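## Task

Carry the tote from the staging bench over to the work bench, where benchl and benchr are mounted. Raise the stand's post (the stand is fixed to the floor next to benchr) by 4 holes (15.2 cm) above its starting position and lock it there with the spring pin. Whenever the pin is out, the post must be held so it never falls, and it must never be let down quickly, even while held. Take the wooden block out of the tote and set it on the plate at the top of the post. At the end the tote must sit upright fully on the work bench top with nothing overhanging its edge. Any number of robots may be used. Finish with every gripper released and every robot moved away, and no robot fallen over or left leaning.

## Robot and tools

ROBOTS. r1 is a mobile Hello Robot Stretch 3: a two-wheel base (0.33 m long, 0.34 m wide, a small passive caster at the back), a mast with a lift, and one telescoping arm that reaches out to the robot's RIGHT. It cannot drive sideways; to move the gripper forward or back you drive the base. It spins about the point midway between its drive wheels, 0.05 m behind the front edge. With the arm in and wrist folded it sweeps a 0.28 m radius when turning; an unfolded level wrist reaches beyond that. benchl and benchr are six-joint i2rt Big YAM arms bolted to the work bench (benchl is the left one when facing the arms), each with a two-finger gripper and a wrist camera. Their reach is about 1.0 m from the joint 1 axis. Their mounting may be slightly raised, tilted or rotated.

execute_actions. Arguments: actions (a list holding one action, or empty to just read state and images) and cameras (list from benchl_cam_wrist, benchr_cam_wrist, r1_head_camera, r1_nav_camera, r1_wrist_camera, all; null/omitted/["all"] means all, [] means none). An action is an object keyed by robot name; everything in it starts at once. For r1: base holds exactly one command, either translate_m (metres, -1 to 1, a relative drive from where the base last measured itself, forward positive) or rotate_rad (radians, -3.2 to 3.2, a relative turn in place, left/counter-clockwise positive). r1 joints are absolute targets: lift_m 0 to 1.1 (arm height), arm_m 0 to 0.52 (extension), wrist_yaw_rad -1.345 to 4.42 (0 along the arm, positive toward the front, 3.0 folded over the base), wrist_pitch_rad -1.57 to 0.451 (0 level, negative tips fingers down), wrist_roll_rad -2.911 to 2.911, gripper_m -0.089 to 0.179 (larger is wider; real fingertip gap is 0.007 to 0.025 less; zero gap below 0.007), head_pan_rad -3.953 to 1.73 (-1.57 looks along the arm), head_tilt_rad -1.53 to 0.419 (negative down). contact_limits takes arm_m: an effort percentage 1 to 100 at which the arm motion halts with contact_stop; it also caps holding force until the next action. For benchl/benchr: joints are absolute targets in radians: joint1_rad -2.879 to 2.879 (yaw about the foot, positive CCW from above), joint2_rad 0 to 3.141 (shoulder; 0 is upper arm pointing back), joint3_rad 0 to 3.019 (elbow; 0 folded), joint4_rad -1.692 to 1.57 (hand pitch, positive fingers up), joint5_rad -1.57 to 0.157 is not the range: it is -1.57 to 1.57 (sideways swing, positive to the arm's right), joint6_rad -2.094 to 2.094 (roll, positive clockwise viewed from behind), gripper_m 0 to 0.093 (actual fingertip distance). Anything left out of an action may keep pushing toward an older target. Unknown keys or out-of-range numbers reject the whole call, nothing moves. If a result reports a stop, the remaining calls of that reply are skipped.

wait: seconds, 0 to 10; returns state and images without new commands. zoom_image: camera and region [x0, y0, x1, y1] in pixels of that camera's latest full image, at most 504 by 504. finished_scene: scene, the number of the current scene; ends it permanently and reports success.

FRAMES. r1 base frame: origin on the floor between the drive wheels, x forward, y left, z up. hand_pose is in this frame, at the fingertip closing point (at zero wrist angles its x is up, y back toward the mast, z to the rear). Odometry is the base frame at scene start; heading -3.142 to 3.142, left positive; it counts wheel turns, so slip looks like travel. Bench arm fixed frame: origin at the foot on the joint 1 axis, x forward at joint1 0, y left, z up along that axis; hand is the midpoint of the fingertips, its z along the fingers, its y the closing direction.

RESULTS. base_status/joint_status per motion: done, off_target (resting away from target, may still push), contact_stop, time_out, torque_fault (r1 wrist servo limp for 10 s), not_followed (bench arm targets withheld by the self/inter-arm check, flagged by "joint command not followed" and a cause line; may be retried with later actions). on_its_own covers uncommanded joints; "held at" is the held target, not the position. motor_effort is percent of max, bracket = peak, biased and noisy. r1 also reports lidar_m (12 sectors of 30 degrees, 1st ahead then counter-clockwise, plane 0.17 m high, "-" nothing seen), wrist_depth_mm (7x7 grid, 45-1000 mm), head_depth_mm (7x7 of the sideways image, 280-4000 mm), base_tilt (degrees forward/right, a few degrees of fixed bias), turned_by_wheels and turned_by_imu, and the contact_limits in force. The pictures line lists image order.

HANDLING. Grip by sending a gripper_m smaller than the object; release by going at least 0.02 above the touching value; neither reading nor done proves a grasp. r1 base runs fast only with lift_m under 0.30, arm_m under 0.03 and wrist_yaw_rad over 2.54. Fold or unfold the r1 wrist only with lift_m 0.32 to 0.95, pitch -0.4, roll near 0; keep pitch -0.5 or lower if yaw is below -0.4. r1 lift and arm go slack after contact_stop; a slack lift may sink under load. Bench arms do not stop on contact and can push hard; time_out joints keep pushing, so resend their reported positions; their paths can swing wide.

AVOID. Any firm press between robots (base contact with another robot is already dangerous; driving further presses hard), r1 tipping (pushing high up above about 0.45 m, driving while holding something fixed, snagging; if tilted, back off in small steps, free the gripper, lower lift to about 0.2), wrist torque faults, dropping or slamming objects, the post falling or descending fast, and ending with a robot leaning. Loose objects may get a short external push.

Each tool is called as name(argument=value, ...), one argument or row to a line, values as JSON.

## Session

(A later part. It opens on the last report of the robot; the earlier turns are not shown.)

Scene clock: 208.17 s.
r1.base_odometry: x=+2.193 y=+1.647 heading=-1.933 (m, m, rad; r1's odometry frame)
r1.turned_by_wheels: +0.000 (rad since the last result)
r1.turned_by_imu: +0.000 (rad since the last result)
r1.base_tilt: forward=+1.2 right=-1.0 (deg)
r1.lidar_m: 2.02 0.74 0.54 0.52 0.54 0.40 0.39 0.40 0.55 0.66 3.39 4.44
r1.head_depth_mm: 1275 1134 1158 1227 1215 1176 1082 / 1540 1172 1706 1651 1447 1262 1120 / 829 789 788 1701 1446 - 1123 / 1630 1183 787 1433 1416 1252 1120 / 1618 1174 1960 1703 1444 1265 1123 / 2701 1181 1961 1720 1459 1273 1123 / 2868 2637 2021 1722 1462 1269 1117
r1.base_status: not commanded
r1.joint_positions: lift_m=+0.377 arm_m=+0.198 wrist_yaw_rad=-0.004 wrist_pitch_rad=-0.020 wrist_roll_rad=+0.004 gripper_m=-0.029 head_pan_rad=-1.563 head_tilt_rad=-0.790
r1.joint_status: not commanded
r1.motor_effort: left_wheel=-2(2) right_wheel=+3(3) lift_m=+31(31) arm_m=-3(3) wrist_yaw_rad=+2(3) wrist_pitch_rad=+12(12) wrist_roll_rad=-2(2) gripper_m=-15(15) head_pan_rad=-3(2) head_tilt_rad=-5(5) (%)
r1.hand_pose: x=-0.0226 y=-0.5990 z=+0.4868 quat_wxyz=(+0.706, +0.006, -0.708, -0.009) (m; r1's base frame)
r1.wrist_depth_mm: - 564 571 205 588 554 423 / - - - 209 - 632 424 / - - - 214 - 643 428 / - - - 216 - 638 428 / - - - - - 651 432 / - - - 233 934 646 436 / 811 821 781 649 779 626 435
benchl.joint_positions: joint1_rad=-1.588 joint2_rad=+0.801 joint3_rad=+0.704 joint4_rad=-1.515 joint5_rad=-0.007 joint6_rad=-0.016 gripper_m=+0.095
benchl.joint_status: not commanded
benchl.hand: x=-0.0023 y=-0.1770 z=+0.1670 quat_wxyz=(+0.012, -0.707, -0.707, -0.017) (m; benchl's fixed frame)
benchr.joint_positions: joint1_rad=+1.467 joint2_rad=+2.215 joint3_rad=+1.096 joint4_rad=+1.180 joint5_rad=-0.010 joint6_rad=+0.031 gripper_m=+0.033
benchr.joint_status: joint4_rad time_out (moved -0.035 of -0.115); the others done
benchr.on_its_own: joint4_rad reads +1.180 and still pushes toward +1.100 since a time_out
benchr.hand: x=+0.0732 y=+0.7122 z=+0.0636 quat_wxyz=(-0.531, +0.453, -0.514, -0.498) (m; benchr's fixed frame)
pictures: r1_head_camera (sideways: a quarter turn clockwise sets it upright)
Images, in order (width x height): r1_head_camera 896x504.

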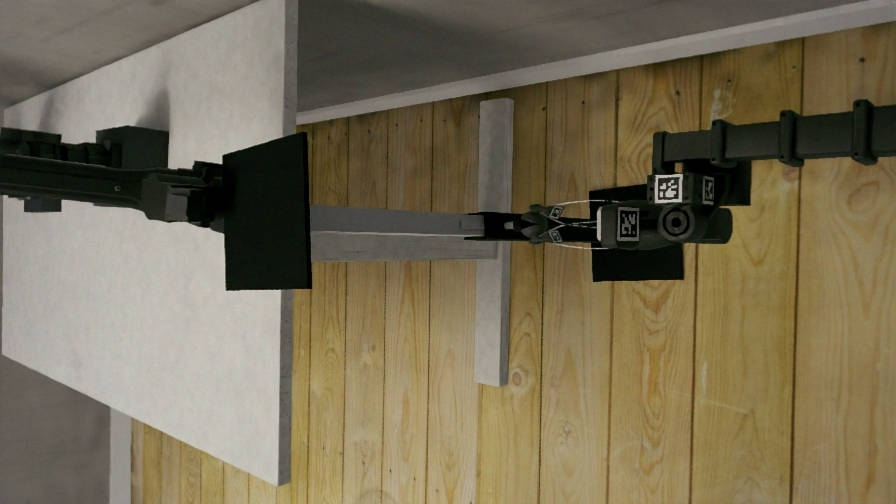

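execute_actions(
  actions=[
    {"r1":{"joints":{"gripper_m":0.06}},"benchr":{"joints":{"joint2_rad":2.215,"joint4_rad":1.18,"joint3_rad":1.11}}},
  ],
  cameras=[],
)

execute_actions(
  actions=[
    {"r1":{"joints":{"arm_m":0.232}}},
  ],
  cameras=[],
)

execute_actions(
  actions=[
    {"r1":{"joints":{"gripper_m":-0.085}}},
  ],
  cameras=[],
)

execute_actions(
  actions=[
    {"r1":{"joints":{"arm_m":0.212}},"benchr":{"joints":{"joint2_rad":2.18}}},
  ],
  cameras=["r1_wrist_camera","r1_head_camera"],
)

Scene clock: 216.00 s.
r1.base_odometry: x=+2.193 y=+1.647 heading=-1.933 (m, m, rad; r1's odometry frame)
r1.turned_by_wheels: +0.000 (rad since the last result)
r1.turned_by_imu: -0.001 (rad since the last result)
r1.base_tilt: forward=+1.4 right=-1.0 (deg)
r1.lidar_m: 2.03 0.74 0.54 0.52 0.54 0.40 0.39 0.40 0.55 0.66 3.38 4.47
r1.head_depth_mm: 1287 1128 1159 1226 1219 1176 1079 / 1540 1172 1714 1653 1457 1263 1123 / 827 792 788 1713 1467 - 1115 / 1625 1174 788 1430 1384 1234 1123 / 1626 1173 1964 1710 1440 1266 1122 / 2755 1175 1964 1712 1454 1265 1118 / 2864 2645 1994 1718 1450 1262 1121
r1.base_status: not commanded
r1.joint_positions: lift_m=+0.377 arm_m=+0.198 wrist_yaw_rad=-0.003 wrist_pitch_rad=-0.020 wrist_roll_rad=+0.004 gripper_m=+0.060 head_pan_rad=-1.563 head_tilt_rad=-0.790
r1.joint_status: all done
r1.motor_effort: left_wheel=-1(2) right_wheel=+1(3) lift_m=+31(30) arm_m=-3(3) wrist_yaw_rad=+1(2) wrist_pitch_rad=+12(12) wrist_roll_rad=-2(2) gripper_m=+0(81) head_pan_rad=-2(2) head_tilt_rad=-6(6) (%)
r1.hand_pose: x=-0.0221 y=-0.5990 z=+0.4868 quat_wxyz=(+0.706, +0.006, -0.708, -0.008) (m; r1's base frame)
r1.wrist_depth_mm: - 558 569 204 585 563 431 / - - - 537 - 639 430 / - - - 215 - 641 431 / - - - 216 - 658 433 / - - - 222 - 644 430 / - - - 233 945 636 435 / 806 807 810 244 798 598 439
benchl.joint_positions: joint1_rad=-1.588 joint2_rad=+0.801 joint3_rad=+0.704 joint4_rad=-1.515 joint5_rad=-0.007 joint6_rad=-0.016 gripper_m=+0.095
benchl.joint_status: not commanded
benchl.hand: x=-0.0023 y=-0.1770 z=+0.1670 quat_wxyz=(+0.012, -0.707, -0.707, -0.017) (m; benchl's fixed frame)
benchr.joint_positions: joint1_rad=+1.467 joint2_rad=+2.222 joint3_rad=+1.096 joint4_rad=+1.193 joint5_rad=-0.010 joint6_rad=+0.031 gripper_m=+0.033
benchr.joint_status: all done
benchr.hand: x=+0.0731 y=+0.7114 z=+0.0620 quat_wxyz=(-0.533, +0.452, -0.512, -0.500) (m; benchr's fixed frame)
pictures: none
No camera images: the call's "cameras" was empty. Leave "cameras" out to get every camera's image.

Scene clock: 217.27 s.
r1.base_odometry: x=+2.193 y=+1.647 heading=-1.933 (m, m, rad; r1's odometry frame)
r1.turned_by_wheels: +0.000 (rad since the last result)
r1.turned_by_imu: +0.000 (rad since the last result)
r1.base_tilt: forward=+1.3 right=-1.0 (deg)
r1.lidar_m: 2.03 0.74 0.54 0.52 0.54 0.40 0.39 0.40 0.55 0.66 3.39 4.46
r1.head_depth_mm: 1272 1127 1159 1225 1212 1174 1083 / 1536 1172 1736 1649 1455 1264 1130 / 830 789 791 1716 1485 1222 1117 / 1625 1179 786 1437 1396 1243 1117 / 1627 1183 1968 1722 1454 1263 1123 / 2750 1175 1963 1707 1454 1261 1115 / 2859 2622 1994 1715 1458 1273 1119
r1.base_status: not commanded
r1.joint_positions: lift_m=+0.377 arm_m=+0.232 wrist_yaw_rad=-0.002 wrist_pitch_rad=-0.020 wrist_roll_rad=+0.004 gripper_m=+0.060 head_pan_rad=-1.563 head_tilt_rad=-0.790
r1.joint_status: all done
r1.motor_effort: left_wheel=-1(2) right_wheel=+2(2) lift_m=+30(31) arm_m=+2(4) wrist_yaw_rad=+1(2) wrist_pitch_rad=+12(12) wrist_roll_rad=-2(2) gripper_m=+0(0) head_pan_rad=-3(2) head_tilt_rad=-5(5) (%)
r1.hand_pose: x=-0.0220 y=-0.6324 z=+0.4868 quat_wxyz=(+0.706, +0.007, -0.708, -0.008) (m; r1's base frame)
r1.wrist_depth_mm: - 556 564 172 594 561 426 / - - - 178 - 642 428 / - - - 182 - 638 431 / - - - 181 - 646 430 / - - - 185 - 647 432 / - - - 195 976 638 436 / 814 813 802 202 776 601 435
benchl.joint_positions: joint1_rad=-1.588 joint2_rad=+0.801 joint3_rad=+0.704 joint4_rad=-1.515 joint5_rad=-0.007 joint6_rad=-0.016 gripper_m=+0.095
benchl.joint_status: not commanded
benchl.hand: x=-0.0023 y=-0.1770 z=+0.1670 quat_wxyz=(+0.012, -0.707, -0.707, -0.017) (m; benchl's fixed frame)
benchr.joint_positions: joint1_rad=+1.467 joint2_rad=+2.222 joint3_rad=+1.096 joint4_rad=+1.193 joint5_rad=-0.010 joint6_rad=+0.031 gripper_m=+0.033
benchr.joint_status: not commanded
benchr.hand: x=+0.0731 y=+0.7114 z=+0.0620 quat_wxyz=(-0.533, +0.452, -0.512, -0.500) (m; benchr's fixed frame)
pictures: none
No camera images: the call's "cameras" was empty. Leave "cameras" out to get every camera's image.

Scene clock: 219.20 s.
r1.base_odometry: x=+2.193 y=+1.647 heading=-1.933 (m, m, rad; r1's odometry frame)
r1.turned_by_wheels: +0.000 (rad since the last result)
r1.turned_by_imu: +0.000 (rad since the last result)
r1.base_tilt: forward=+1.3 right=-1.0 (deg)
r1.lidar_m: 2.03 0.74 0.54 0.52 0.54 0.40 0.39 0.40 0.55 0.65 3.40 4.44
r1.head_depth_mm: 1272 1125 1159 1230 1210 1175 1083 / 1526 1175 1732 1644 1449 1260 1126 / 829 792 786 1699 1484 1216 1111 / 1626 1168 789 1434 1421 1241 1117 / 1624 1177 1945 1706 1456 1263 1126 / 2742 1178 1960 1714 1462 1262 1114 / 2817 2650 2022 1712 1461 1267 1121
r1.base_status: not commanded
r1.joint_positions: lift_m=+0.377 arm_m=+0.232 wrist_yaw_rad=-0.003 wrist_pitch_rad=-0.018 wrist_roll_rad=+0.004 gripper_m=-0.083 head_pan_rad=-1.563 head_tilt_rad=-0.790
r1.joint_status: all done
r1.motor_effort: left_wheel=-2(2) right_wheel=+3(4) lift_m=+30(30) arm_m=-2(2) wrist_yaw_rad=+1(3) wrist_pitch_rad=+11(12) wrist_roll_rad=-2(2) gripper_m=-40(96) head_pan_rad=-2(2) head_tilt_rad=-6(5) (%)
r1.hand_pose: x=-0.0222 y=-0.6329 z=+0.4874 quat_wxyz=(+0.706, +0.005, -0.708, -0.008) (m; r1's base frame)
r1.wrist_depth_mm: - 558 558 171 584 562 425 / - - - 177 - 639 427 / - - - 182 - 649 428 / - - - 181 - 638 432 / - - - 157 - 644 431 / - - - 194 922 660 427 / 811 805 806 203 817 617 431
benchl.joint_positions: joint1_rad=-1.588 joint2_rad=+0.801 joint3_rad=+0.704 joint4_rad=-1.515 joint5_rad=-0.007 joint6_rad=-0.016 gripper_m=+0.095
benchl.joint_status: not commanded
benchl.hand: x=-0.0023 y=-0.1770 z=+0.1670 quat_wxyz=(+0.012, -0.707, -0.707, -0.017) (m; benchl's fixed frame)
benchr.joint_positions: joint1_rad=+1.467 joint2_rad=+2.222 joint3_rad=+1.096 joint4_rad=+1.193 joint5_rad=-0.010 joint6_rad=+0.031 gripper_m=+0.033
benchr.joint_status: not commanded
benchr.hand: x=+0.0731 y=+0.7114 z=+0.0620 quat_wxyz=(-0.533, +0.452, -0.512, -0.500) (m; benchr's fixed frame)
pictures: none
No camera images: the call's "cameras" was empty. Leave "cameras" out to get every camera's image.

Scene clock: 220.23 s.
r1.base_odometry: x=+2.193 y=+1.647 heading=-1.933 (m, m, rad; r1's odometry frame)
r1.turned_by_wheels: +0.000 (rad since the last result)
r1.turned_by_imu: +0.000 (rad since the last result)
r1.base_tilt: forward=+1.4 right=-1.2 (deg)
r1.lidar_m: 2.03 0.74 0.54 0.52 0.54 0.40 0.39 0.40 0.55 0.66 3.38 4.45
r1.head_depth_mm: 1278 1129 1165 1234 1213 1182 1083 / 1554 1171 1724 1663 1454 1270 1117 / 831 793 788 1712 1453 1219 1117 / 1633 1170 789 1436 1412 1248 1121 / 1619 1177 1959 1724 1455 1262 1121 / 2746 1180 1948 1697 1451 1267 1116 / 2829 2641 2009 1705 1456 1267 1114
r1.base_status: not commanded
r1.joint_positions: lift_m=+0.377 arm_m=+0.212 wrist_yaw_rad=-0.004 wrist_pitch_rad=-0.009 wrist_roll_rad=+0.004 gripper_m=-0.078 head_pan_rad=-1.563 head_tilt_rad=-0.790
r1.joint_status: all done
r1.on_its_own: gripper_m is held at -0.078, not at your -0.085, by its stall guard, which is still easing
r1.motor_effort: left_wheel=-2(2) right_wheel=+3(3) lift_m=+31(31) arm_m=+0(11) wrist_yaw_rad=+4(3) wrist_pitch_rad=+6(11) wrist_roll_rad=-2(2) gripper_m=-14(40) head_pan_rad=-2(3) head_tilt_rad=-5(6) (%)
r1.hand_pose: x=-0.0226 y=-0.6129 z=+0.4895 quat_wxyz=(+0.706, +0.002, -0.708, -0.005) (m; r1's base frame)
r1.wrist_depth_mm: - 531 540 193 551 560 427 / - - - 198 - 629 424 / - - - 203 - 637 428 / - - - 201 - 641 430 / - - - - - 643 431 / - - - 215 955 650 432 / 830 818 809 223 792 622 434
benchl.joint_positions: joint1_rad=-1.588 joint2_rad=+0.801 joint3_rad=+0.704 joint4_rad=-1.515 joint5_rad=-0.007 joint6_rad=-0.016 gripper_m=+0.095
benchl.joint_status: not commanded
benchl.hand: x=-0.0023 y=-0.1770 z=+0.1670 quat_wxyz=(+0.012, -0.707, -0.707, -0.017) (m; benchl's fixed frame)
benchr.joint_positions: joint1_rad=+1.467 joint2_rad=+2.222 joint3_rad=+1.096 joint4_rad=+1.193 joint5_rad=-0.010 joint6_rad=+0.031 gripper_m=+0.033
benchr.joint_status: all done
benchr.hand: x=+0.0731 y=+0.7114 z=+0.0620 quat_wxyz=(-0.533, +0.452, -0.512, -0.500) (m; benchr's fixed frame)
pictures: r1_head_camera (sideways: a quarter turn clockwise sets it upright), r1_wrist_camera
Images, in order (width x height): r1_head_camera 896x504, r1_wrist_camera 644x364.

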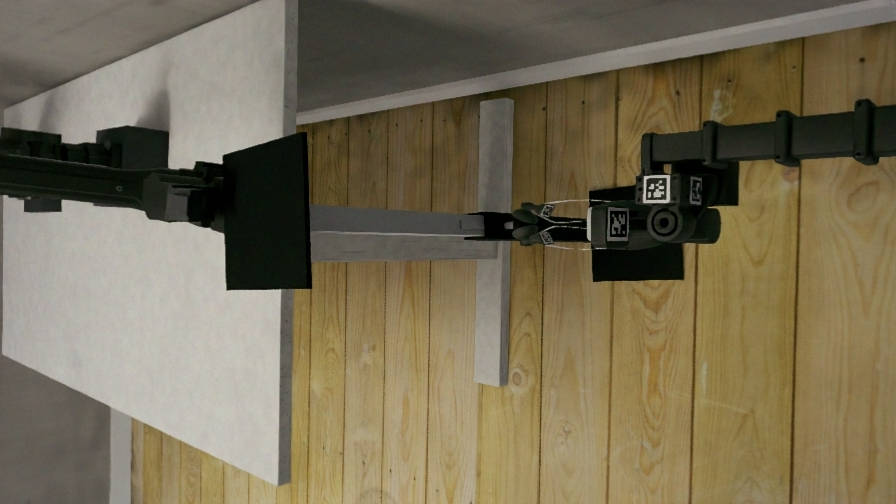

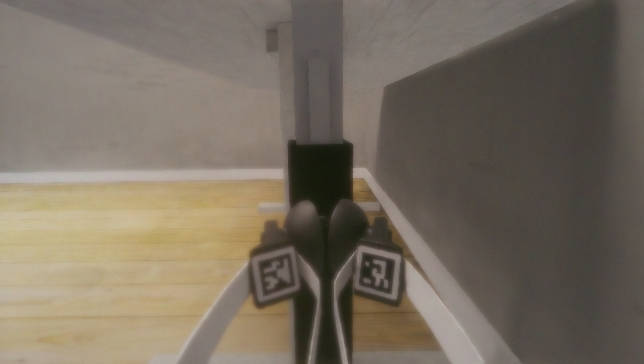

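Maybe still holding; try lifting now.

execute_actions(
  actions=[
    {"benchr":{"joints":{"joint2_rad":2.08,"joint4_rad":1.14}}},
  ],
  cameras=["r1_wrist_camera","r1_head_camera"],
)

zoom_image(
  camera="r1_head_camera",
  region=[440,170,600,280],
)

Scene clock: 223.80 s.
r1.base_odometry: x=+2.193 y=+1.647 heading=-1.933 (m, m, rad; r1's odometry frame)
r1.turned_by_wheels: +0.000 (rad since the last result)
r1.turned_by_imu: -0.001 (rad since the last result)
r1.base_tilt: forward=+1.2 right=-0.9 (deg)
r1.lidar_m: 2.03 0.74 0.54 0.52 0.54 0.40 0.39 0.40 0.55 0.66 3.40 4.44
r1.head_depth_mm: 1268 1137 1161 1228 1214 1179 1081 / 1533 1175 1729 1652 1458 1262 1114 / 830 792 787 1702 1456 1213 1125 / 1624 1173 787 1439 1405 1244 1117 / 1633 1180 1950 1710 1455 1270 1120 / 2713 1176 1990 1715 1450 1267 1118 / 2857 2653 2026 1701 1460 1263 1122
r1.base_status: not commanded
r1.joint_positions: lift_m=+0.377 arm_m=+0.212 wrist_yaw_rad=-0.004 wrist_pitch_rad=-0.009 wrist_roll_rad=+0.004 gripper_m=-0.060 head_pan_rad=-1.563 head_tilt_rad=-0.790
r1.joint_status: not commanded
r1.on_its_own: gripper_m is held at -0.062, not at your -0.085, by its stall guard, which is still easing
r1.motor_effort: left_wheel=-2(2) right_wheel=+4(3) lift_m=+31(31) arm_m=+0(0) wrist_yaw_rad=+2(2) wrist_pitch_rad=+6(6) wrist_roll_rad=-2(2) gripper_m=-28(30) head_pan_rad=-2(2) head_tilt_rad=-5(6) (%)
r1.hand_pose: x=-0.0226 y=-0.6129 z=+0.4895 quat_wxyz=(+0.706, +0.002, -0.708, -0.005) (m; r1's base frame)
r1.wrist_depth_mm: - 531 531 191 557 560 426 / - - - 197 - 636 426 / - - - 202 - 644 431 / - - - 202 - 644 426 / - - - - - 642 433 / - - - 217 953 649 434 / 829 807 809 224 806 625 436
benchl.joint_positions: joint1_rad=-1.588 joint2_rad=+0.801 joint3_rad=+0.704 joint4_rad=-1.515 joint5_rad=-0.007 joint6_rad=-0.016 gripper_m=+0.095
benchl.joint_status: not commanded
benchl.hand: x=-0.0023 y=-0.1770 z=+0.1670 quat_wxyz=(+0.012, -0.707, -0.707, -0.017) (m; benchl's fixed frame)
benchr.joint_positions: joint1_rad=+1.467 joint2_rad=+2.215 joint3_rad=+1.095 joint4_rad=+1.185 joint5_rad=-0.010 joint6_rad=+0.031 gripper_m=+0.033
benchr.joint_status: all done
benchr.hand: x=+0.0732 y=+0.7118 z=+0.0644 quat_wxyz=(-0.532, +0.452, -0.513, -0.499) (m; benchr's fixed frame)
pictures: r1_head_camera (sideways: a quarter turn clockwise sets it upright), r1_wrist_camera
Images, in order (width x height): r1_head_camera 896x504, r1_wrist_camera 644x364.

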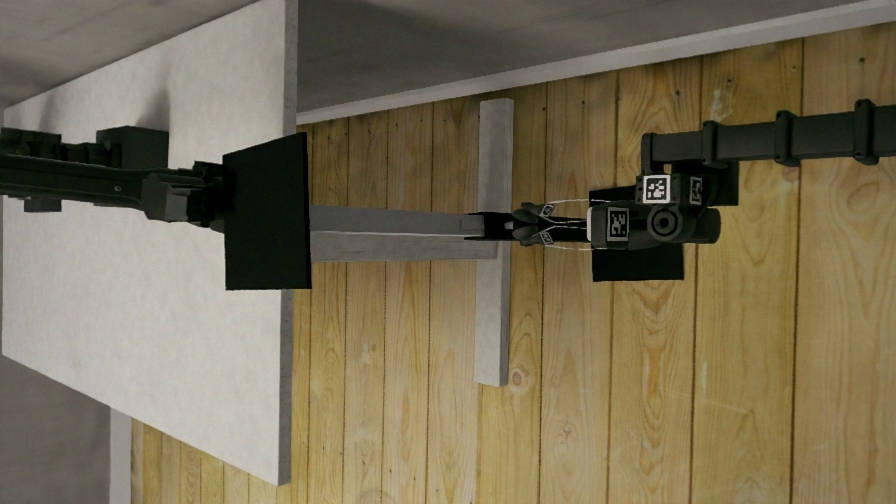

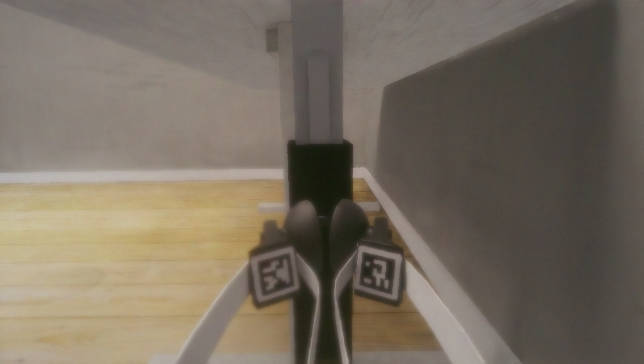

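Region (440, 170, 600, 280) of r1_head_camera's 896x504 image, scaled by 3.150, with more detail than that image has; it fills the top 346 rows of this view, and the rest is white.

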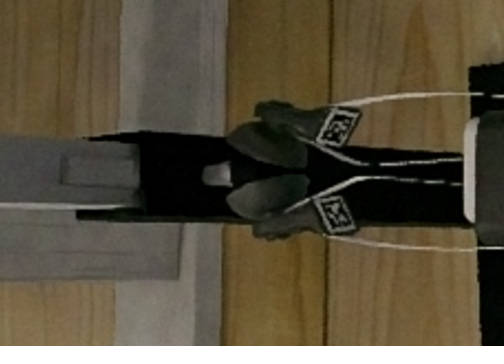

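execute_actions(
  actions=[
    {"r1":{"joints":{"gripper_m":0.06}},"benchr":{"joints":{"joint2_rad":2.155,"joint4_rad":1.185}}},
  ],
  cameras=[],
)

execute_actions(
  actions=[
    {"r1":{"joints":{"arm_m":0.23}}},
  ],
  cameras=[],
)

execute_actions(
  actions=[
    {"r1":{"joints":{"gripper_m":-0.085}}},
  ],
  cameras=[],
)

execute_actions(
  actions=[
    {"r1":{"joints":{"arm_m":0.214}}},
  ],
  cameras=["r1_head_camera"],
)

zoom_image(
  camera="r1_head_camera",
  region=[440,170,600,280],
)

execute_actions(
  actions=[
    {"benchr":{"joints":{"joint2_rad":2.05,"joint4_rad":1.12}}},
  ],
  cameras=[],
)

Scene clock: 233.27 s.
r1.base_odometry: x=+2.193 y=+1.647 heading=-1.933 (m, m, rad; r1's odometry frame)
r1.turned_by_wheels: +0.000 (rad since the last result)
r1.turned_by_imu: -0.002 (rad since the last result)
r1.base_tilt: forward=+1.3 right=-1.0 (deg)
r1.lidar_m: 2.02 0.74 0.54 0.52 0.54 0.40 0.39 0.40 0.55 0.65 3.39 4.44
r1.head_depth_mm: 1272 1128 1163 1227 1208 1172 1084 / 1539 1180 1716 1655 1459 1272 1126 / 832 793 788 1715 1457 1225 1118 / 1624 1173 785 1437 1396 1243 1130 / 1625 1175 1948 1713 1453 1265 1123 / 2721 1174 1956 1713 1456 1260 1119 / 2852 2651 2015 1726 1456 1270 1120
r1.base_status: not commanded
r1.joint_positions: lift_m=+0.377 arm_m=+0.212 wrist_yaw_rad=-0.003 wrist_pitch_rad=-0.014 wrist_roll_rad=+0.004 gripper_m=+0.060 head_pan_rad=-1.563 head_tilt_rad=-0.790
r1.joint_status: all done
r1.motor_effort: left_wheel=-2(2) right_wheel=+2(3) lift_m=+32(31) arm_m=+0(0) wrist_yaw_rad=+1(3) wrist_pitch_rad=+9(9) wrist_roll_rad=-2(2) gripper_m=+1(80) head_pan_rad=-2(2) head_tilt_rad=-6(5) (%)
r1.hand_pose: x=-0.0221 y=-0.6128 z=+0.4884 quat_wxyz=(+0.706, +0.004, -0.708, -0.006) (m; r1's base frame)
r1.wrist_depth_mm: - 539 554 191 573 556 433 / - - - 197 - 640 432 / - - - 202 - 643 425 / - - - 202 - 635 431 / - - - 206 - 650 432 / - - - 216 998 635 431 / 803 786 800 226 795 599 438
benchl.joint_positions: joint1_rad=-1.588 joint2_rad=+0.801 joint3_rad=+0.704 joint4_rad=-1.515 joint5_rad=-0.007 joint6_rad=-0.016 gripper_m=+0.095
benchl.joint_status: not commanded
benchl.hand: x=-0.0023 y=-0.1770 z=+0.1670 quat_wxyz=(+0.012, -0.707, -0.707, -0.017) (m; benchl's fixed frame)
benchr.joint_positions: joint1_rad=+1.467 joint2_rad=+2.217 joint3_rad=+1.095 joint4_rad=+1.189 joint5_rad=-0.010 joint6_rad=+0.031 gripper_m=+0.033
benchr.joint_status: all done
benchr.hand: x=+0.0731 y=+0.7116 z=+0.0640 quat_wxyz=(-0.533, +0.452, -0.512, -0.500) (m; benchr's fixed frame)
pictures: none
No camera images: the call's "cameras" was empty. Leave "cameras" out to get every camera's image.

Scene clock: 234.27 s.
r1.base_odometry: x=+2.193 y=+1.647 heading=-1.933 (m, m, rad; r1's odometry frame)
r1.turned_by_wheels: +0.000 (rad since the last result)
r1.turned_by_imu: +0.000 (rad since the last result)
r1.base_tilt: forward=+1.3 right=-1.1 (deg)
r1.lidar_m: 2.03 0.74 0.54 0.52 0.54 0.40 0.39 0.40 0.55 0.65 3.39 4.42
r1.head_depth_mm: 1273 1134 1156 1232 1220 1178 1088 / 1539 1179 1725 1652 1457 1272 1121 / 830 791 786 1725 1456 1220 1118 / 1642 1174 788 1431 1398 1242 1122 / 1616 1178 1967 1710 1450 1261 1118 / 2727 1176 1967 1728 1449 1263 1124 / 2857 2629 2007 1708 1447 1268 1117
r1.base_status: not commanded
r1.joint_positions: lift_m=+0.377 arm_m=+0.230 wrist_yaw_rad=-0.002 wrist_pitch_rad=-0.014 wrist_roll_rad=+0.004 gripper_m=+0.060 head_pan_rad=-1.563 head_tilt_rad=-0.790
r1.joint_status: all done
r1.motor_effort: left_wheel=-1(2) right_wheel=+2(2) lift_m=+31(31) arm_m=+3(3) wrist_yaw_rad=+1(1) wrist_pitch_rad=+9(9) wrist_roll_rad=-2(2) gripper_m=+0(1) head_pan_rad=-3(3) head_tilt_rad=-6(5) (%)
r1.hand_pose: x=-0.0220 y=-0.6305 z=+0.4883 quat_wxyz=(+0.706, +0.004, -0.708, -0.006) (m; r1's base frame)
r1.wrist_depth_mm: - 538 546 174 572 565 428 / - - - 180 - 643 425 / - - - 185 - 641 429 / - - - 184 - 645 428 / - - - 187 - 645 430 / - - - 197 978 628 435 / 807 792 817 204 789 617 440
benchl.joint_positions: joint1_rad=-1.588 joint2_rad=+0.801 joint3_rad=+0.704 joint4_rad=-1.515 joint5_rad=-0.007 joint6_rad=-0.016 gripper_m=+0.095
benchl.joint_status: not commanded
benchl.hand: x=-0.0023 y=-0.1770 z=+0.1670 quat_wxyz=(+0.012, -0.707, -0.707, -0.017) (m; benchl's fixed frame)
benchr.joint_positions: joint1_rad=+1.467 joint2_rad=+2.217 joint3_rad=+1.095 joint4_rad=+1.189 joint5_rad=-0.010 joint6_rad=+0.031 gripper_m=+0.033
benchr.joint_status: not commanded
benchr.hand: x=+0.0731 y=+0.7116 z=+0.0640 quat_wxyz=(-0.533, +0.452, -0.512, -0.500) (m; benchr's fixed frame)
pictures: none
No camera images: the call's "cameras" was empty. Leave "cameras" out to get every camera's image.

Scene clock: 236.20 s.
r1.base_odometry: x=+2.193 y=+1.647 heading=-1.933 (m, m, rad; r1's odometry frame)
r1.turned_by_wheels: +0.000 (rad since the last result)
r1.turned_by_imu: +0.000 (rad since the last result)
r1.base_tilt: forward=+1.2 right=-1.0 (deg)
r1.lidar_m: 2.03 0.74 0.54 0.52 0.54 0.40 0.39 0.40 0.55 0.65 3.40 4.46
r1.head_depth_mm: 1278 1130 1156 1239 1212 1184 1082 / 1533 1169 1731 1653 1453 1261 1120 / 830 792 787 1713 1487 1226 1120 / 1618 1172 788 1435 1421 1243 1111 / 1633 1165 1955 1712 1463 1261 1122 / 2710 1173 1956 1715 1446 1261 1116 / 2848 2646 2017 1711 1456 1271 1118
r1.base_status: not commanded
r1.joint_positions: lift_m=+0.377 arm_m=+0.230 wrist_yaw_rad=-0.004 wrist_pitch_rad=-0.012 wrist_roll_rad=+0.003 gripper_m=-0.083 head_pan_rad=-1.563 head_tilt_rad=-0.790
r1.joint_status: all done
r1.motor_effort: left_wheel=-2(2) right_wheel=+3(3) lift_m=+31(31) arm_m=-3(2) wrist_yaw_rad=+3(3) wrist_pitch_rad=+7(9) wrist_roll_rad=-2(2) gripper_m=-40(96) head_pan_rad=-2(2) head_tilt_rad=-5(5) (%)
r1.hand_pose: x=-0.0225 y=-0.6312 z=+0.4889 quat_wxyz=(+0.706, +0.003, -0.708, -0.006) (m; r1's base frame)
r1.wrist_depth_mm: - 539 540 174 556 552 426 / - - - 179 - 633 430 / - - - 182 - 627 435 / - - - 182 - 629 431 / - - - 172 - 648 429 / - - - 195 914 653 434 / 803 825 794 204 793 610 433
benchl.joint_positions: joint1_rad=-1.588 joint2_rad=+0.801 joint3_rad=+0.704 joint4_rad=-1.515 joint5_rad=-0.007 joint6_rad=-0.016 gripper_m=+0.095
benchl.joint_status: not commanded
benchl.hand: x=-0.0023 y=-0.1770 z=+0.1670 quat_wxyz=(+0.012, -0.707, -0.707, -0.017) (m; benchl's fixed frame)
benchr.joint_positions: joint1_rad=+1.467 joint2_rad=+2.217 joint3_rad=+1.095 joint4_rad=+1.189 joint5_rad=-0.010 joint6_rad=+0.031 gripper_m=+0.033
benchr.joint_status: not commanded
benchr.hand: x=+0.0731 y=+0.7116 z=+0.0640 quat_wxyz=(-0.533, +0.452, -0.512, -0.500) (m; benchr's fixed frame)
pictures: none
No camera images: the call's "cameras" was empty. Leave "cameras" out to get every camera's image.

Scene clock: 237.17 s.
r1.base_odometry: x=+2.193 y=+1.647 heading=-1.933 (m, m, rad; r1's odometry frame)
r1.turned_by_wheels: +0.000 (rad since the last result)
r1.turned_by_imu: +0.000 (rad since the last result)
r1.base_tilt: forward=+1.2 right=-0.9 (deg)
r1.lidar_m: 2.03 0.74 0.54 0.52 0.54 0.40 0.39 0.40 0.55 0.66 3.39 4.43
r1.head_depth_mm: 1275 1128 1164 1231 1210 1173 1085 / 1536 1179 1726 1639 1451 1261 1118 / 828 795 788 1712 1447 1221 1121 / 1622 1174 788 1431 1415 1233 1119 / 1627 1177 1968 1707 1446 1265 1119 / 2719 1175 1959 1714 1456 1264 1117 / 2814 2655 2011 1716 1462 1267 1121
r1.base_status: not commanded
r1.joint_positions: lift_m=+0.377 arm_m=+0.214 wrist_yaw_rad=-0.004 wrist_pitch_rad=-0.004 wrist_roll_rad=+0.003 gripper_m=-0.080 head_pan_rad=-1.563 head_tilt_rad=-0.790
r1.joint_status: all done
r1.motor_effort: left_wheel=-2(2) right_wheel=+3(3) lift_m=+32(31) arm_m=-1(11) wrist_yaw_rad=+2(2) wrist_pitch_rad=+3(7) wrist_roll_rad=-1(1) gripper_m=-37(40) head_pan_rad=-3(3) head_tilt_rad=-5(5) (%)
r1.hand_pose: x=-0.0225 y=-0.6152 z=+0.4908 quat_wxyz=(+0.706, +0.000, -0.708, -0.003) (m; r1's base frame)
r1.wrist_depth_mm: - 511 524 190 546 552 429 / - - - 197 - 638 428 / - - - 200 - 641 432 / - - - 199 - 643 428 / - - - - - 653 427 / - - - 213 948 639 434 / 831 824 795 221 797 626 429
benchl.joint_positions: joint1_rad=-1.588 joint2_rad=+0.801 joint3_rad=+0.704 joint4_rad=-1.515 joint5_rad=-0.007 joint6_rad=-0.016 gripper_m=+0.095
benchl.joint_status: not commanded
benchl.hand: x=-0.0023 y=-0.1770 z=+0.1670 quat_wxyz=(+0.012, -0.707, -0.707, -0.017) (m; benchl's fixed frame)
benchr.joint_positions: joint1_rad=+1.467 joint2_rad=+2.217 joint3_rad=+1.095 joint4_rad=+1.189 joint5_rad=-0.010 joint6_rad=+0.031 gripper_m=+0.033
benchr.joint_status: not commanded
benchr.hand: x=+0.0731 y=+0.7116 z=+0.0640 quat_wxyz=(-0.533, +0.452, -0.512, -0.500) (m; benchr's fixed frame)
pictures: r1_head_camera (sideways: a quarter turn clockwise sets it upright)
Images, in order (width x height): r1_head_camera 896x504.

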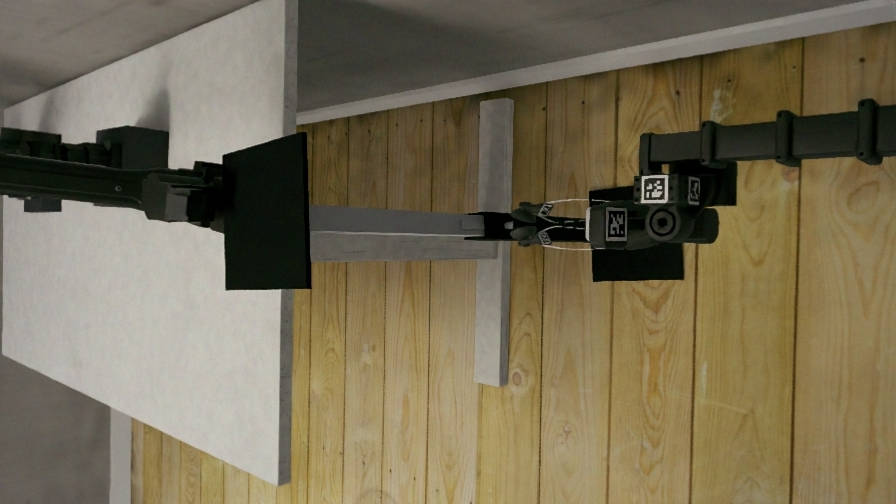

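Region (440, 170, 600, 280) of r1_head_camera's 896x504 image, scaled by 3.150, with more detail than that image has; it fills the top 346 rows of this view, and the rest is white.

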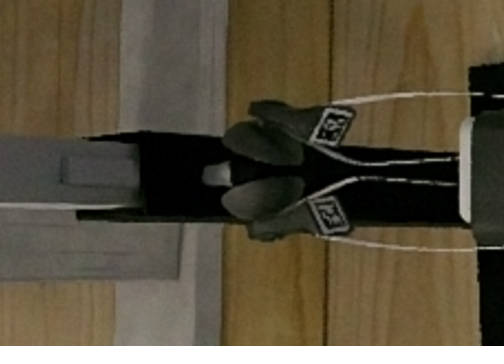

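Scene clock: 239.00 s.
r1.base_odometry: x=+2.193 y=+1.647 heading=-1.933 (m, m, rad; r1's odometry frame)
r1.turned_by_wheels: +0.000 (rad since the last result)
r1.turned_by_imu: +0.000 (rad since the last result)
r1.base_tilt: forward=+1.3 right=-0.9 (deg)
r1.lidar_m: 2.03 0.74 0.54 0.52 0.54 0.40 0.39 0.40 0.55 0.65 3.37 4.45
r1.head_depth_mm: 1278 1132 1161 1229 1211 1177 1085 / 1547 1177 1716 1665 1449 1264 1120 / 830 790 790 1727 1462 1218 1121 / 1618 1173 787 1429 1407 1245 1119 / 1627 1168 1969 1712 1454 1265 1125 / 2770 1179 1944 1707 1445 1268 1123 / 2857 2619 2033 1707 1458 1273 1118
r1.base_status: not commanded
r1.joint_positions: lift_m=+0.377 arm_m=+0.214 wrist_yaw_rad=-0.004 wrist_pitch_rad=-0.004 wrist_roll_rad=+0.003 gripper_m=-0.070 head_pan_rad=-1.563 head_tilt_rad=-0.790
r1.joint_status: not commanded
r1.on_its_own: gripper_m is held at -0.071, not at your -0.085, by its stall guard, which is still easing
r1.motor_effort: left_wheel=-2(2) right_wheel=+3(3) lift_m=+31(31) arm_m=+0(1) wrist_yaw_rad=+3(2) wrist_pitch_rad=+3(3) wrist_roll_rad=-1(1) gripper_m=-33(35) head_pan_rad=-2(2) head_tilt_rad=-5(5) (%)
r1.hand_pose: x=-0.0225 y=-0.6152 z=+0.4908 quat_wxyz=(+0.706, +0.000, -0.708, -0.003) (m; r1's base frame)
r1.wrist_depth_mm: - 514 524 190 538 543 428 / - - - 195 - 630 426 / - - - 200 - 641 433 / - - - 200 - 641 426 / - - - - - 647 429 / - - - 213 943 641 429 / 841 822 828 222 811 632 431
benchl.joint_positions: joint1_rad=-1.588 joint2_rad=+0.801 joint3_rad=+0.704 joint4_rad=-1.515 joint5_rad=-0.007 joint6_rad=-0.016 gripper_m=+0.095
benchl.joint_status: not commanded
benchl.hand: x=-0.0023 y=-0.1770 z=+0.1670 quat_wxyz=(+0.012, -0.707, -0.707, -0.017) (m; benchl's fixed frame)
benchr.joint_positions: joint1_rad=+1.467 joint2_rad=+2.213 joint3_rad=+1.095 joint4_rad=+1.180 joint5_rad=-0.010 joint6_rad=+0.031 gripper_m=+0.033
benchr.joint_status: joint2_rad time_out (moved -0.004 of -0.167); joint4_rad time_out (moved -0.009 of -0.069)
benchr.on_its_own: joint2_rad reads +2.213 and still pushes toward +2.050 since a time_out; joint4_rad reads +1.180 and still pushes toward +1.120 since a time_out
benchr.hand: x=+0.0732 y=+0.7120 z=+0.0648 quat_wxyz=(-0.532, +0.453, -0.513, -0.499) (m; benchr's fixed frame)
pictures: none
No camera images: the call's "cameras" was empty. Leave "cameras" out to get every camera's image.

execute_actions(
  actions=[
    {"r1":{"joints":{"gripper_m":0.06}},"benchr":{"joints":{"joint2_rad":2.185,"joint4_rad":1.185}}},
  ],
  cameras=[],
)

execute_actions(
  actions=[
    {"r1":{"joints":{"arm_m":0.228,"lift_m":0.373}}},
  ],
  cameras=[],
)

execute_actions(
  actions=[
    {"r1":{"joints":{"gripper_m":-0.085}}},
  ],
  cameras=[],
)

execute_actions(
  actions=[
    {"r1":{"joints":{"arm_m":0.212}}},
  ],
  cameras=["r1_head_camera"],
)

zoom_image(
  camera="r1_head_camera",
  region=[440,170,600,280],
)

execute_actions(
  actions=[
    {"benchr":{"joints":{"joint2_rad":2.08,"joint4_rad":1.14}}},
  ],
  cameras=[],
)

Scene clock: 246.87 s.
r1.base_odometry: x=+2.193 y=+1.647 heading=-1.933 (m, m, rad; r1's odometry frame)
r1.turned_by_wheels: +0.000 (rad since the last result)
r1.turned_by_imu: -0.001 (rad since the last result)
r1.base_tilt: forward=+1.2 right=-0.9 (deg)
r1.lidar_m: 2.02 0.74 0.54 0.52 0.54 0.40 0.39 0.40 0.55 0.65 3.39 4.43
r1.head_depth_mm: 1279 1127 1162 1232 1214 1177 1082 / 1545 1176 1722 1658 1446 1274 1124 / 827 791 788 1708 1454 1215 1121 / 1621 1177 785 1425 1399 1243 1115 / 1624 1179 1961 1720 1452 1265 1119 / 2725 1179 1950 1708 1457 1260 1123 / 2821 2630 2034 1709 1454 1267 1123
r1.base_status: not commanded
r1.joint_positions: lift_m=+0.377 arm_m=+0.214 wrist_yaw_rad=-0.003 wrist_pitch_rad=-0.014 wrist_roll_rad=+0.003 gripper_m=+0.060 head_pan_rad=-1.563 head_tilt_rad=-0.790
r1.joint_status: all done
r1.motor_effort: left_wheel=-2(2) right_wheel=+1(3) lift_m=+31(31) arm_m=-1(1) wrist_yaw_rad=+2(2) wrist_pitch_rad=+9(9) wrist_roll_rad=-1(2) gripper_m=+0(82) head_pan_rad=-2(2) head_tilt_rad=-6(6) (%)
r1.hand_pose: x=-0.0221 y=-0.6149 z=+0.4884 quat_wxyz=(+0.706, +0.004, -0.708, -0.006) (m; r1's base frame)
r1.wrist_depth_mm: - 546 557 191 570 561 429 / - - - 195 - 632 426 / - - - 202 - 645 424 / - - - 200 - 650 435 / - - - 203 - 653 433 / - - - 214 968 636 437 / 803 829 804 222 793 609 435
benchl.joint_positions: joint1_rad=-1.588 joint2_rad=+0.801 joint3_rad=+0.704 joint4_rad=-1.515 joint5_rad=-0.007 joint6_rad=-0.016 gripper_m=+0.095
benchl.joint_status: not commanded
benchl.hand: x=-0.0023 y=-0.1770 z=+0.1670 quat_wxyz=(+0.012, -0.707, -0.707, -0.017) (m; benchl's fixed frame)
benchr.joint_positions: joint1_rad=+1.467 joint2_rad=+2.219 joint3_rad=+1.095 joint4_rad=+1.191 joint5_rad=-0.010 joint6_rad=+0.031 gripper_m=+0.033
benchr.joint_status: all done
benchr.hand: x=+0.0731 y=+0.7114 z=+0.0632 quat_wxyz=(-0.533, +0.452, -0.512, -0.500) (m; benchr's fixed frame)
pictures: none
No camera images: the call's "cameras" was empty. Leave "cameras" out to get every camera's image.

Scene clock: 247.80 s.
r1.base_odometry: x=+2.193 y=+1.647 heading=-1.933 (m, m, rad; r1's odometry frame)
r1.turned_by_wheels: +0.000 (rad since the last result)
r1.turned_by_imu: +0.000 (rad since the last result)
r1.base_tilt: forward=+1.3 right=-0.9 (deg)
r1.lidar_m: 2.03 0.74 0.54 0.52 0.54 0.40 0.39 0.40 0.55 0.66 3.40 4.41
r1.head_depth_mm: 1276 1132 1160 1224 1213 1183 1080 / 1535 1176 1730 1658 1456 1268 1116 / 827 792 792 1703 1457 1218 1117 / 1625 1173 788 1430 1390 1241 1119 / 1623 1178 1951 1707 1453 1260 1119 / 2722 1176 1966 1715 1450 1258 1123 / 2844 2680 2007 1703 1450 1273 1118
r1.base_status: not commanded
r1.joint_positions: lift_m=+0.373 arm_m=+0.228 wrist_yaw_rad=-0.002 wrist_pitch_rad=-0.014 wrist_roll_rad=+0.003 gripper_m=+0.060 head_pan_rad=-1.563 head_tilt_rad=-0.790
r1.joint_status: all done
r1.motor_effort: left_wheel=-2(2) right_wheel=+2(2) lift_m=+30(29) arm_m=+2(4) wrist_yaw_rad=+1(2) wrist_pitch_rad=+9(9) wrist_roll_rad=-1(1) gripper_m=+0(1) head_pan_rad=-3(2) head_tilt_rad=-6(6) (%)
r1.hand_pose: x=-0.0220 y=-0.6285 z=+0.4842 quat_wxyz=(+0.706, +0.005, -0.708, -0.006) (m; r1's base frame)
r1.wrist_depth_mm: - 566 563 176 586 558 428 / - - - 182 - 634 428 / - - - 185 - 643 429 / - - - 185 - 651 432 / - - - 188 - 651 434 / - - - 199 965 615 433 / 798 794 783 206 782 609 435
benchl.joint_positions: joint1_rad=-1.588 joint2_rad=+0.801 joint3_rad=+0.704 joint4_rad=-1.515 joint5_rad=-0.007 joint6_rad=-0.016 gripper_m=+0.095
benchl.joint_status: not commanded
benchl.hand: x=-0.0023 y=-0.1770 z=+0.1670 quat_wxyz=(+0.012, -0.707, -0.707, -0.017) (m; benchl's fixed frame)
benchr.joint_positions: joint1_rad=+1.467 joint2_rad=+2.219 joint3_rad=+1.095 joint4_rad=+1.191 joint5_rad=-0.010 joint6_rad=+0.031 gripper_m=+0.033
benchr.joint_status: not commanded
benchr.hand: x=+0.0731 y=+0.7114 z=+0.0632 quat_wxyz=(-0.533, +0.452, -0.512, -0.500) (m; benchr's fixed frame)
pictures: none
No camera images: the call's "cameras" was empty. Leave "cameras" out to get every camera's image.

Scene clock: 249.73 s.
r1.base_odometry: x=+2.193 y=+1.647 heading=-1.933 (m, m, rad; r1's odometry frame)
r1.turned_by_wheels: +0.000 (rad since the last result)
r1.turned_by_imu: +0.000 (rad since the last result)
r1.base_tilt: forward=+1.3 right=-0.9 (deg)
r1.lidar_m: 2.03 0.74 0.54 0.52 0.54 0.40 0.39 0.40 0.55 0.65 3.37 4.45
r1.head_depth_mm: 1276 1128 1157 1224 1218 1180 1077 / 1527 1174 1729 1649 1465 1269 1118 / 830 791 789 1713 1474 1223 1121 / 1616 1177 785 1433 1411 1243 1120 / 1607 1173 1945 1713 1460 1262 1116 / 2776 1172 1942 1722 1442 1266 1118 / 2848 2631 2018 1702 1452 1265 1120
r1.base_status: not commanded
r1.joint_positions: lift_m=+0.373 arm_m=+0.228 wrist_yaw_rad=-0.004 wrist_pitch_rad=-0.014 wrist_roll_rad=+0.003 gripper_m=-0.083 head_pan_rad=-1.563 head_tilt_rad=-0.790
r1.joint_status: all done
r1.motor_effort: left_wheel=-2(2) right_wheel=+4(3) lift_m=+30(30) arm_m=-2(2) wrist_yaw_rad=+2(3) wrist_pitch_rad=+9(9) wrist_roll_rad=-1(1) gripper_m=-40(96) head_pan_rad=-2(2) head_tilt_rad=-6(6) (%)
r1.hand_pose: x=-0.0225 y=-0.6291 z=+0.4842 quat_wxyz=(+0.706, +0.004, -0.708, -0.007) (m; r1's base frame)
r1.wrist_depth_mm: - 560 564 175 585 545 422 / - - - 180 - 640 425 / - - - 183 - 624 427 / - - - 184 - 647 430 / - - - 154 - 653 426 / - - - 199 894 652 432 / 814 814 819 207 787 618 431
benchl.joint_positions: joint1_rad=-1.588 joint2_rad=+0.801 joint3_rad=+0.704 joint4_rad=-1.515 joint5_rad=-0.007 joint6_rad=-0.016 gripper_m=+0.095
benchl.joint_status: not commanded
benchl.hand: x=-0.0023 y=-0.1770 z=+0.1670 quat_wxyz=(+0.012, -0.707, -0.707, -0.017) (m; benchl's fixed frame)
benchr.joint_positions: joint1_rad=+1.467 joint2_rad=+2.219 joint3_rad=+1.095 joint4_rad=+1.191 joint5_rad=-0.010 joint6_rad=+0.031 gripper_m=+0.033
benchr.joint_status: not commanded
benchr.hand: x=+0.0731 y=+0.7114 z=+0.0632 quat_wxyz=(-0.533, +0.452, -0.512, -0.500) (m; benchr's fixed frame)
pictures: none
No camera images: the call's "cameras" was empty. Leave "cameras" out to get every camera's image.

Scene clock: 250.70 s.
r1.base_odometry: x=+2.193 y=+1.647 heading=-1.933 (m, m, rad; r1's odometry frame)
r1.turned_by_wheels: +0.000 (rad since the last result)
r1.turned_by_imu: +0.000 (rad since the last result)
r1.base_tilt: forward=+1.2 right=-1.1 (deg)
r1.lidar_m: 2.02 0.74 0.54 0.52 0.54 0.40 0.39 0.40 0.55 0.65 3.39 4.45
r1.head_depth_mm: 1276 1129 1162 1227 1215 1178 1089 / 1536 1176 1716 1661 1457 1260 1122 / 827 789 791 1712 1451 1210 1111 / 1620 1180 788 1433 1416 1242 1109 / 1628 1178 1982 1714 1458 1264 1123 / 2758 1174 1962 1711 1454 1261 1126 / 2842 2619 2026 1711 1457 1269 1118
r1.base_status: not commanded
r1.joint_positions: lift_m=+0.373 arm_m=+0.212 wrist_yaw_rad=-0.004 wrist_pitch_rad=-0.014 wrist_roll_rad=+0.003 gripper_m=-0.080 head_pan_rad=-1.563 head_tilt_rad=-0.790
r1.joint_status: all done
r1.motor_effort: left_wheel=-2(2) right_wheel=+3(3) lift_m=+31(31) arm_m=+1(6) wrist_yaw_rad=+3(2) wrist_pitch_rad=+9(9) wrist_roll_rad=-1(1) gripper_m=-37(40) head_pan_rad=-2(2) head_tilt_rad=-5(5) (%)
r1.hand_pose: x=-0.0226 y=-0.6128 z=+0.4844 quat_wxyz=(+0.706, +0.004, -0.708, -0.007) (m; r1's base frame)
r1.wrist_depth_mm: - 547 567 191 580 557 428 / - - - 198 - 637 432 / - - - 200 - 633 435 / - - - 201 - 645 426 / - - - - - 644 433 / - - - 217 924 641 433 / 811 787 789 225 777 628 434
benchl.joint_positions: joint1_rad=-1.588 joint2_rad=+0.801 joint3_rad=+0.704 joint4_rad=-1.515 joint5_rad=-0.007 joint6_rad=-0.016 gripper_m=+0.095
benchl.joint_status: not commanded
benchl.hand: x=-0.0023 y=-0.1770 z=+0.1670 quat_wxyz=(+0.012, -0.707, -0.707, -0.017) (m; benchl's fixed frame)
benchr.joint_positions: joint1_rad=+1.467 joint2_rad=+2.219 joint3_rad=+1.095 joint4_rad=+1.191 joint5_rad=-0.010 joint6_rad=+0.031 gripper_m=+0.033
benchr.joint_status: not commanded
benchr.hand: x=+0.0731 y=+0.7114 z=+0.0632 quat_wxyz=(-0.533, +0.452, -0.512, -0.500) (m; benchr's fixed frame)
pictures: r1_head_camera (sideways: a quarter turn clockwise sets it upright)
Images, in order (width x height): r1_head_camera 896x504.

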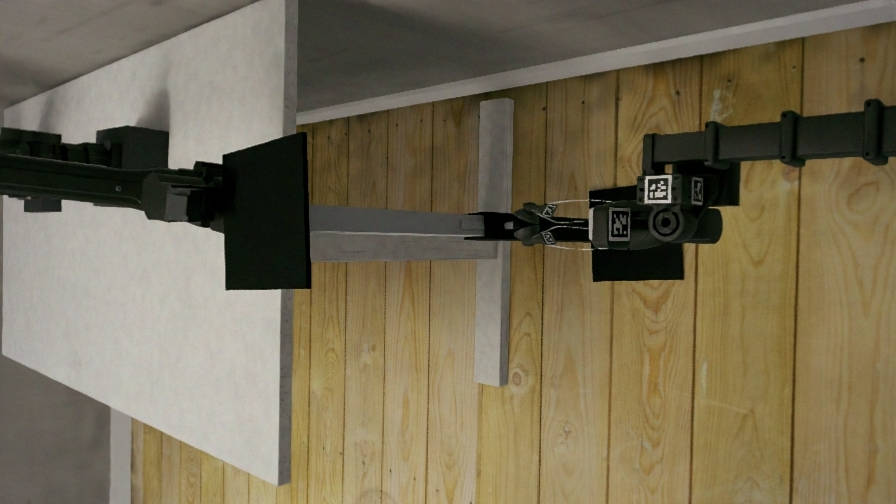

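Region (440, 170, 600, 280) of r1_head_camera's 896x504 image, scaled by 3.150, with more detail than that image has; it fills the top 346 rows of this view, and the rest is white.

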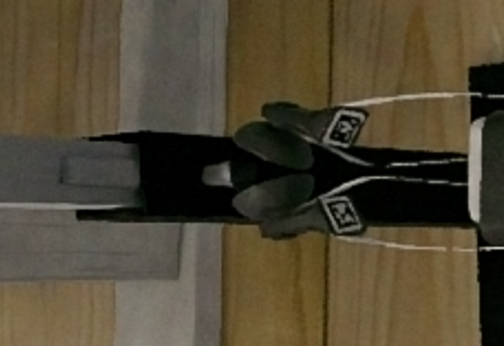

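Scene clock: 251.37 s.
r1.base_odometry: x=+2.193 y=+1.647 heading=-1.933 (m, m, rad; r1's odometry frame)
r1.turned_by_wheels: +0.000 (rad since the last result)
r1.turned_by_imu: +0.000 (rad since the last result)
r1.base_tilt: forward=+1.3 right=-1.1 (deg)
r1.lidar_m: 2.03 0.74 0.54 0.52 0.54 0.40 0.39 0.40 0.55 0.66 3.40 4.43
r1.head_depth_mm: 1274 1134 1157 1228 1209 1179 1085 / 1538 1176 1720 1643 1449 1262 1121 / 831 790 789 1701 1465 1220 1115 / 1620 1177 788 1430 1413 1248 1120 / 1625 1178 1965 1703 1452 1264 1118 / 2718 1178 1963 1706 1461 1268 1121 / 2875 2653 2027 1713 1462 1257 1121
r1.base_status: not commanded
r1.joint_positions: lift_m=+0.373 arm_m=+0.212 wrist_yaw_rad=-0.004 wrist_pitch_rad=-0.014 wrist_roll_rad=+0.003 gripper_m=-0.076 head_pan_rad=-1.563 head_tilt_rad=-0.790
r1.joint_status: not commanded
r1.on_its_own: gripper_m is held at -0.078, not at your -0.085, by its stall guard, which is still easing
r1.motor_effort: left_wheel=-2(2) right_wheel=+3(3) lift_m=+30(31) arm_m=+0(0) wrist_yaw_rad=+3(2) wrist_pitch_rad=+9(9) wrist_roll_rad=-1(1) gripper_m=-35(35) head_pan_rad=-3(2) head_tilt_rad=-5(6) (%)
r1.hand_pose: x=-0.0226 y=-0.6128 z=+0.4844 quat_wxyz=(+0.706, +0.004, -0.708, -0.007) (m; r1's base frame)
r1.wrist_depth_mm: - 550 565 191 587 553 421 / - - - 198 - 646 428 / - - - 200 - 648 427 / - - - 200 - 635 434 / - - - - - 658 432 / - - - 217 920 663 431 / 814 808 797 225 784 627 434
benchl.joint_positions: joint1_rad=-1.588 joint2_rad=+0.801 joint3_rad=+0.704 joint4_rad=-1.515 joint5_rad=-0.007 joint6_rad=-0.016 gripper_m=+0.095
benchl.joint_status: not commanded
benchl.hand: x=-0.0023 y=-0.1770 z=+0.1670 quat_wxyz=(+0.012, -0.707, -0.707, -0.017) (m; benchl's fixed frame)
benchr.joint_positions: joint1_rad=+1.467 joint2_rad=+2.215 joint3_rad=+1.095 joint4_rad=+1.185 joint5_rad=-0.010 joint6_rad=+0.031 gripper_m=+0.033
benchr.joint_status: all done
benchr.hand: x=+0.0732 y=+0.7118 z=+0.0644 quat_wxyz=(-0.532, +0.453, -0.513, -0.499) (m; benchr's fixed frame)
pictures: none
No camera images: the call's "cameras" was empty. Leave "cameras" out to get every camera's image.

execute_actions(
  actions=[],
)

Scene clock: 266.37 s.
r1.base_odometry: x=+2.193 y=+1.647 heading=-1.933 (m, m, rad; r1's odometry frame)
r1.turned_by_wheels: +0.000 (rad since the last result)
r1.turned_by_imu: -0.002 (rad since the last result)
r1.base_tilt: forward=+1.1 right=-1.1 (deg)
r1.lidar_m: 2.03 0.74 0.54 0.52 0.54 0.40 0.39 0.40 0.55 0.66 3.38 4.43
r1.head_depth_mm: 1275 1131 1158 1234 1214 1172 1080 / 1525 1177 1719 1653 1457 1265 1118 / 829 792 788 1700 1458 1216 1123 / 1623 1176 787 1443 1420 1233 1117 / 1621 1184 1973 1716 1454 1272 1119 / 2742 1180 1953 1715 1451 1268 1119 / 2831 2634 2008 1721 1454 1268 1124
r1.base_status: not commanded
r1.joint_positions: lift_m=+0.373 arm_m=+0.212 wrist_yaw_rad=-0.004 wrist_pitch_rad=-0.014 wrist_roll_rad=+0.003 gripper_m=-0.037 head_pan_rad=-1.563 head_tilt_rad=-0.790
r1.joint_status: not commanded
r1.on_its_own: gripper_m is held at -0.037, not at your -0.085, by its stall guard, which is not easing now
r1.motor_effort: left_wheel=-2(2) right_wheel=+3(3) lift_m=+31(31) arm_m=+0(0) wrist_yaw_rad=+2(2) wrist_pitch_rad=+9(9) wrist_roll_rad=-1(1) gripper_m=-20(35) head_pan_rad=-3(2) head_tilt_rad=-6(6) (%)
r1.hand_pose: x=-0.0226 y=-0.6128 z=+0.4844 quat_wxyz=(+0.706, +0.004, -0.708, -0.007) (m; r1's base frame)
r1.wrist_depth_mm: - 571 565 191 581 560 428 / - - - 197 - 640 425 / - - - 199 - 648 427 / - - - 201 - 637 425 / - - - - - 645 430 / - - - 217 916 657 430 / 828 803 792 224 798 631 432
benchl.joint_positions: joint1_rad=-1.588 joint2_rad=+0.801 joint3_rad=+0.704 joint4_rad=-1.515 joint5_rad=-0.007 joint6_rad=-0.016 gripper_m=+0.095
benchl.joint_status: not commanded
benchl.hand: x=-0.0023 y=-0.1770 z=+0.1670 quat_wxyz=(+0.012, -0.707, -0.707, -0.017) (m; benchl's fixed frame)
benchr.joint_positions: joint1_rad=+1.467 joint2_rad=+2.215 joint3_rad=+1.095 joint4_rad=+1.185 joint5_rad=-0.010 joint6_rad=+0.031 gripper_m=+0.033
benchr.joint_status: all done
benchr.hand: x=+0.0732 y=+0.7118 z=+0.0644 quat_wxyz=(-0.532, +0.453, -0.513, -0.499) (m; benchr's fixed frame)
pictures: benchl_cam_wrist, benchr_cam_wrist, r1_head_camera (sideways: a quarter turn clockwise sets it upright), r1_nav_camera (sideways: a quarter turn counterclockwise sets it upright), r1_wrist_camera
Images, in order (width x height): benchl_cam_wrist 616x616, benchr_cam_wrist 616x616, r1_head_camera 896x504, r1_nav_camera 672x504, r1_wrist_camera 644x364.

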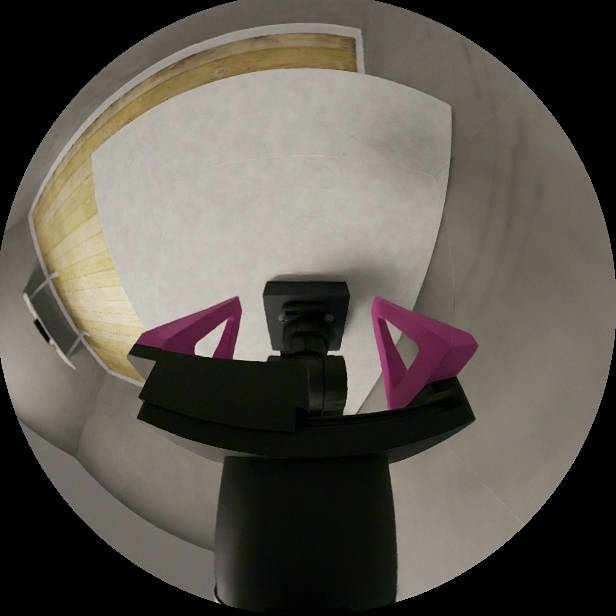

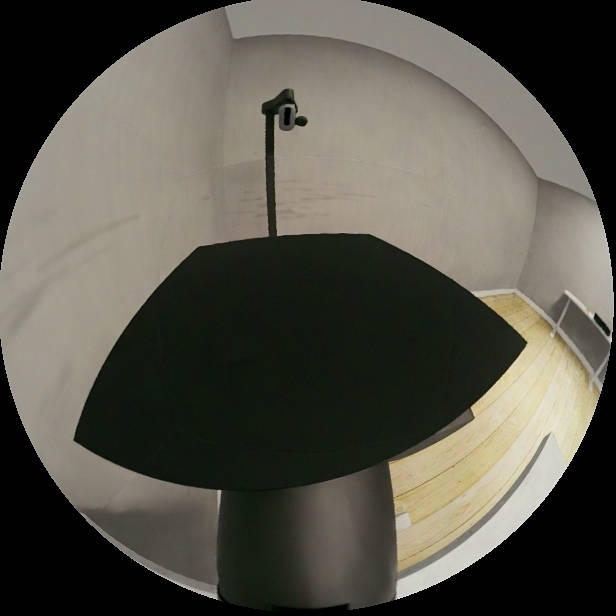

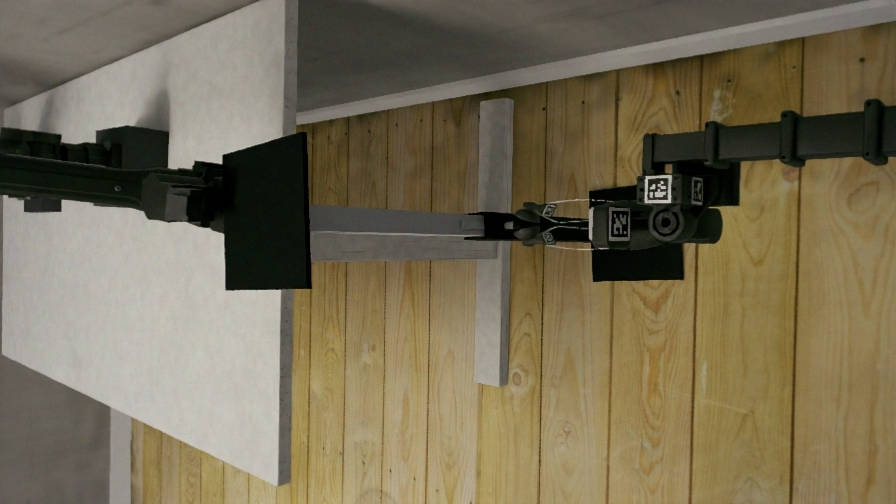

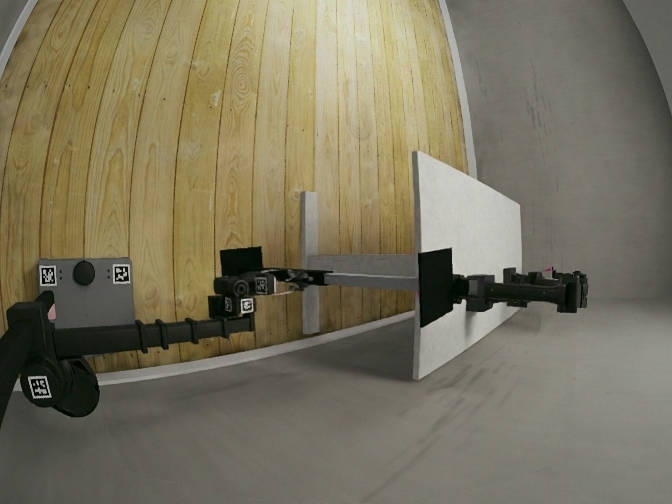

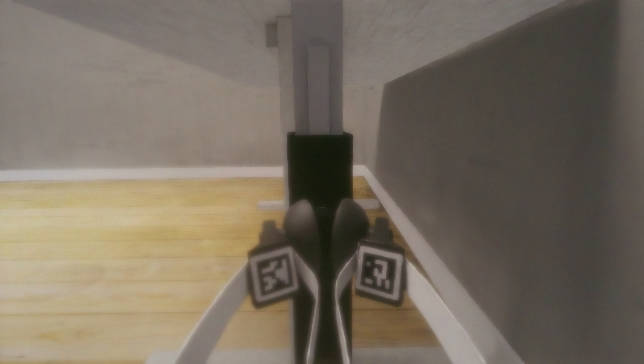

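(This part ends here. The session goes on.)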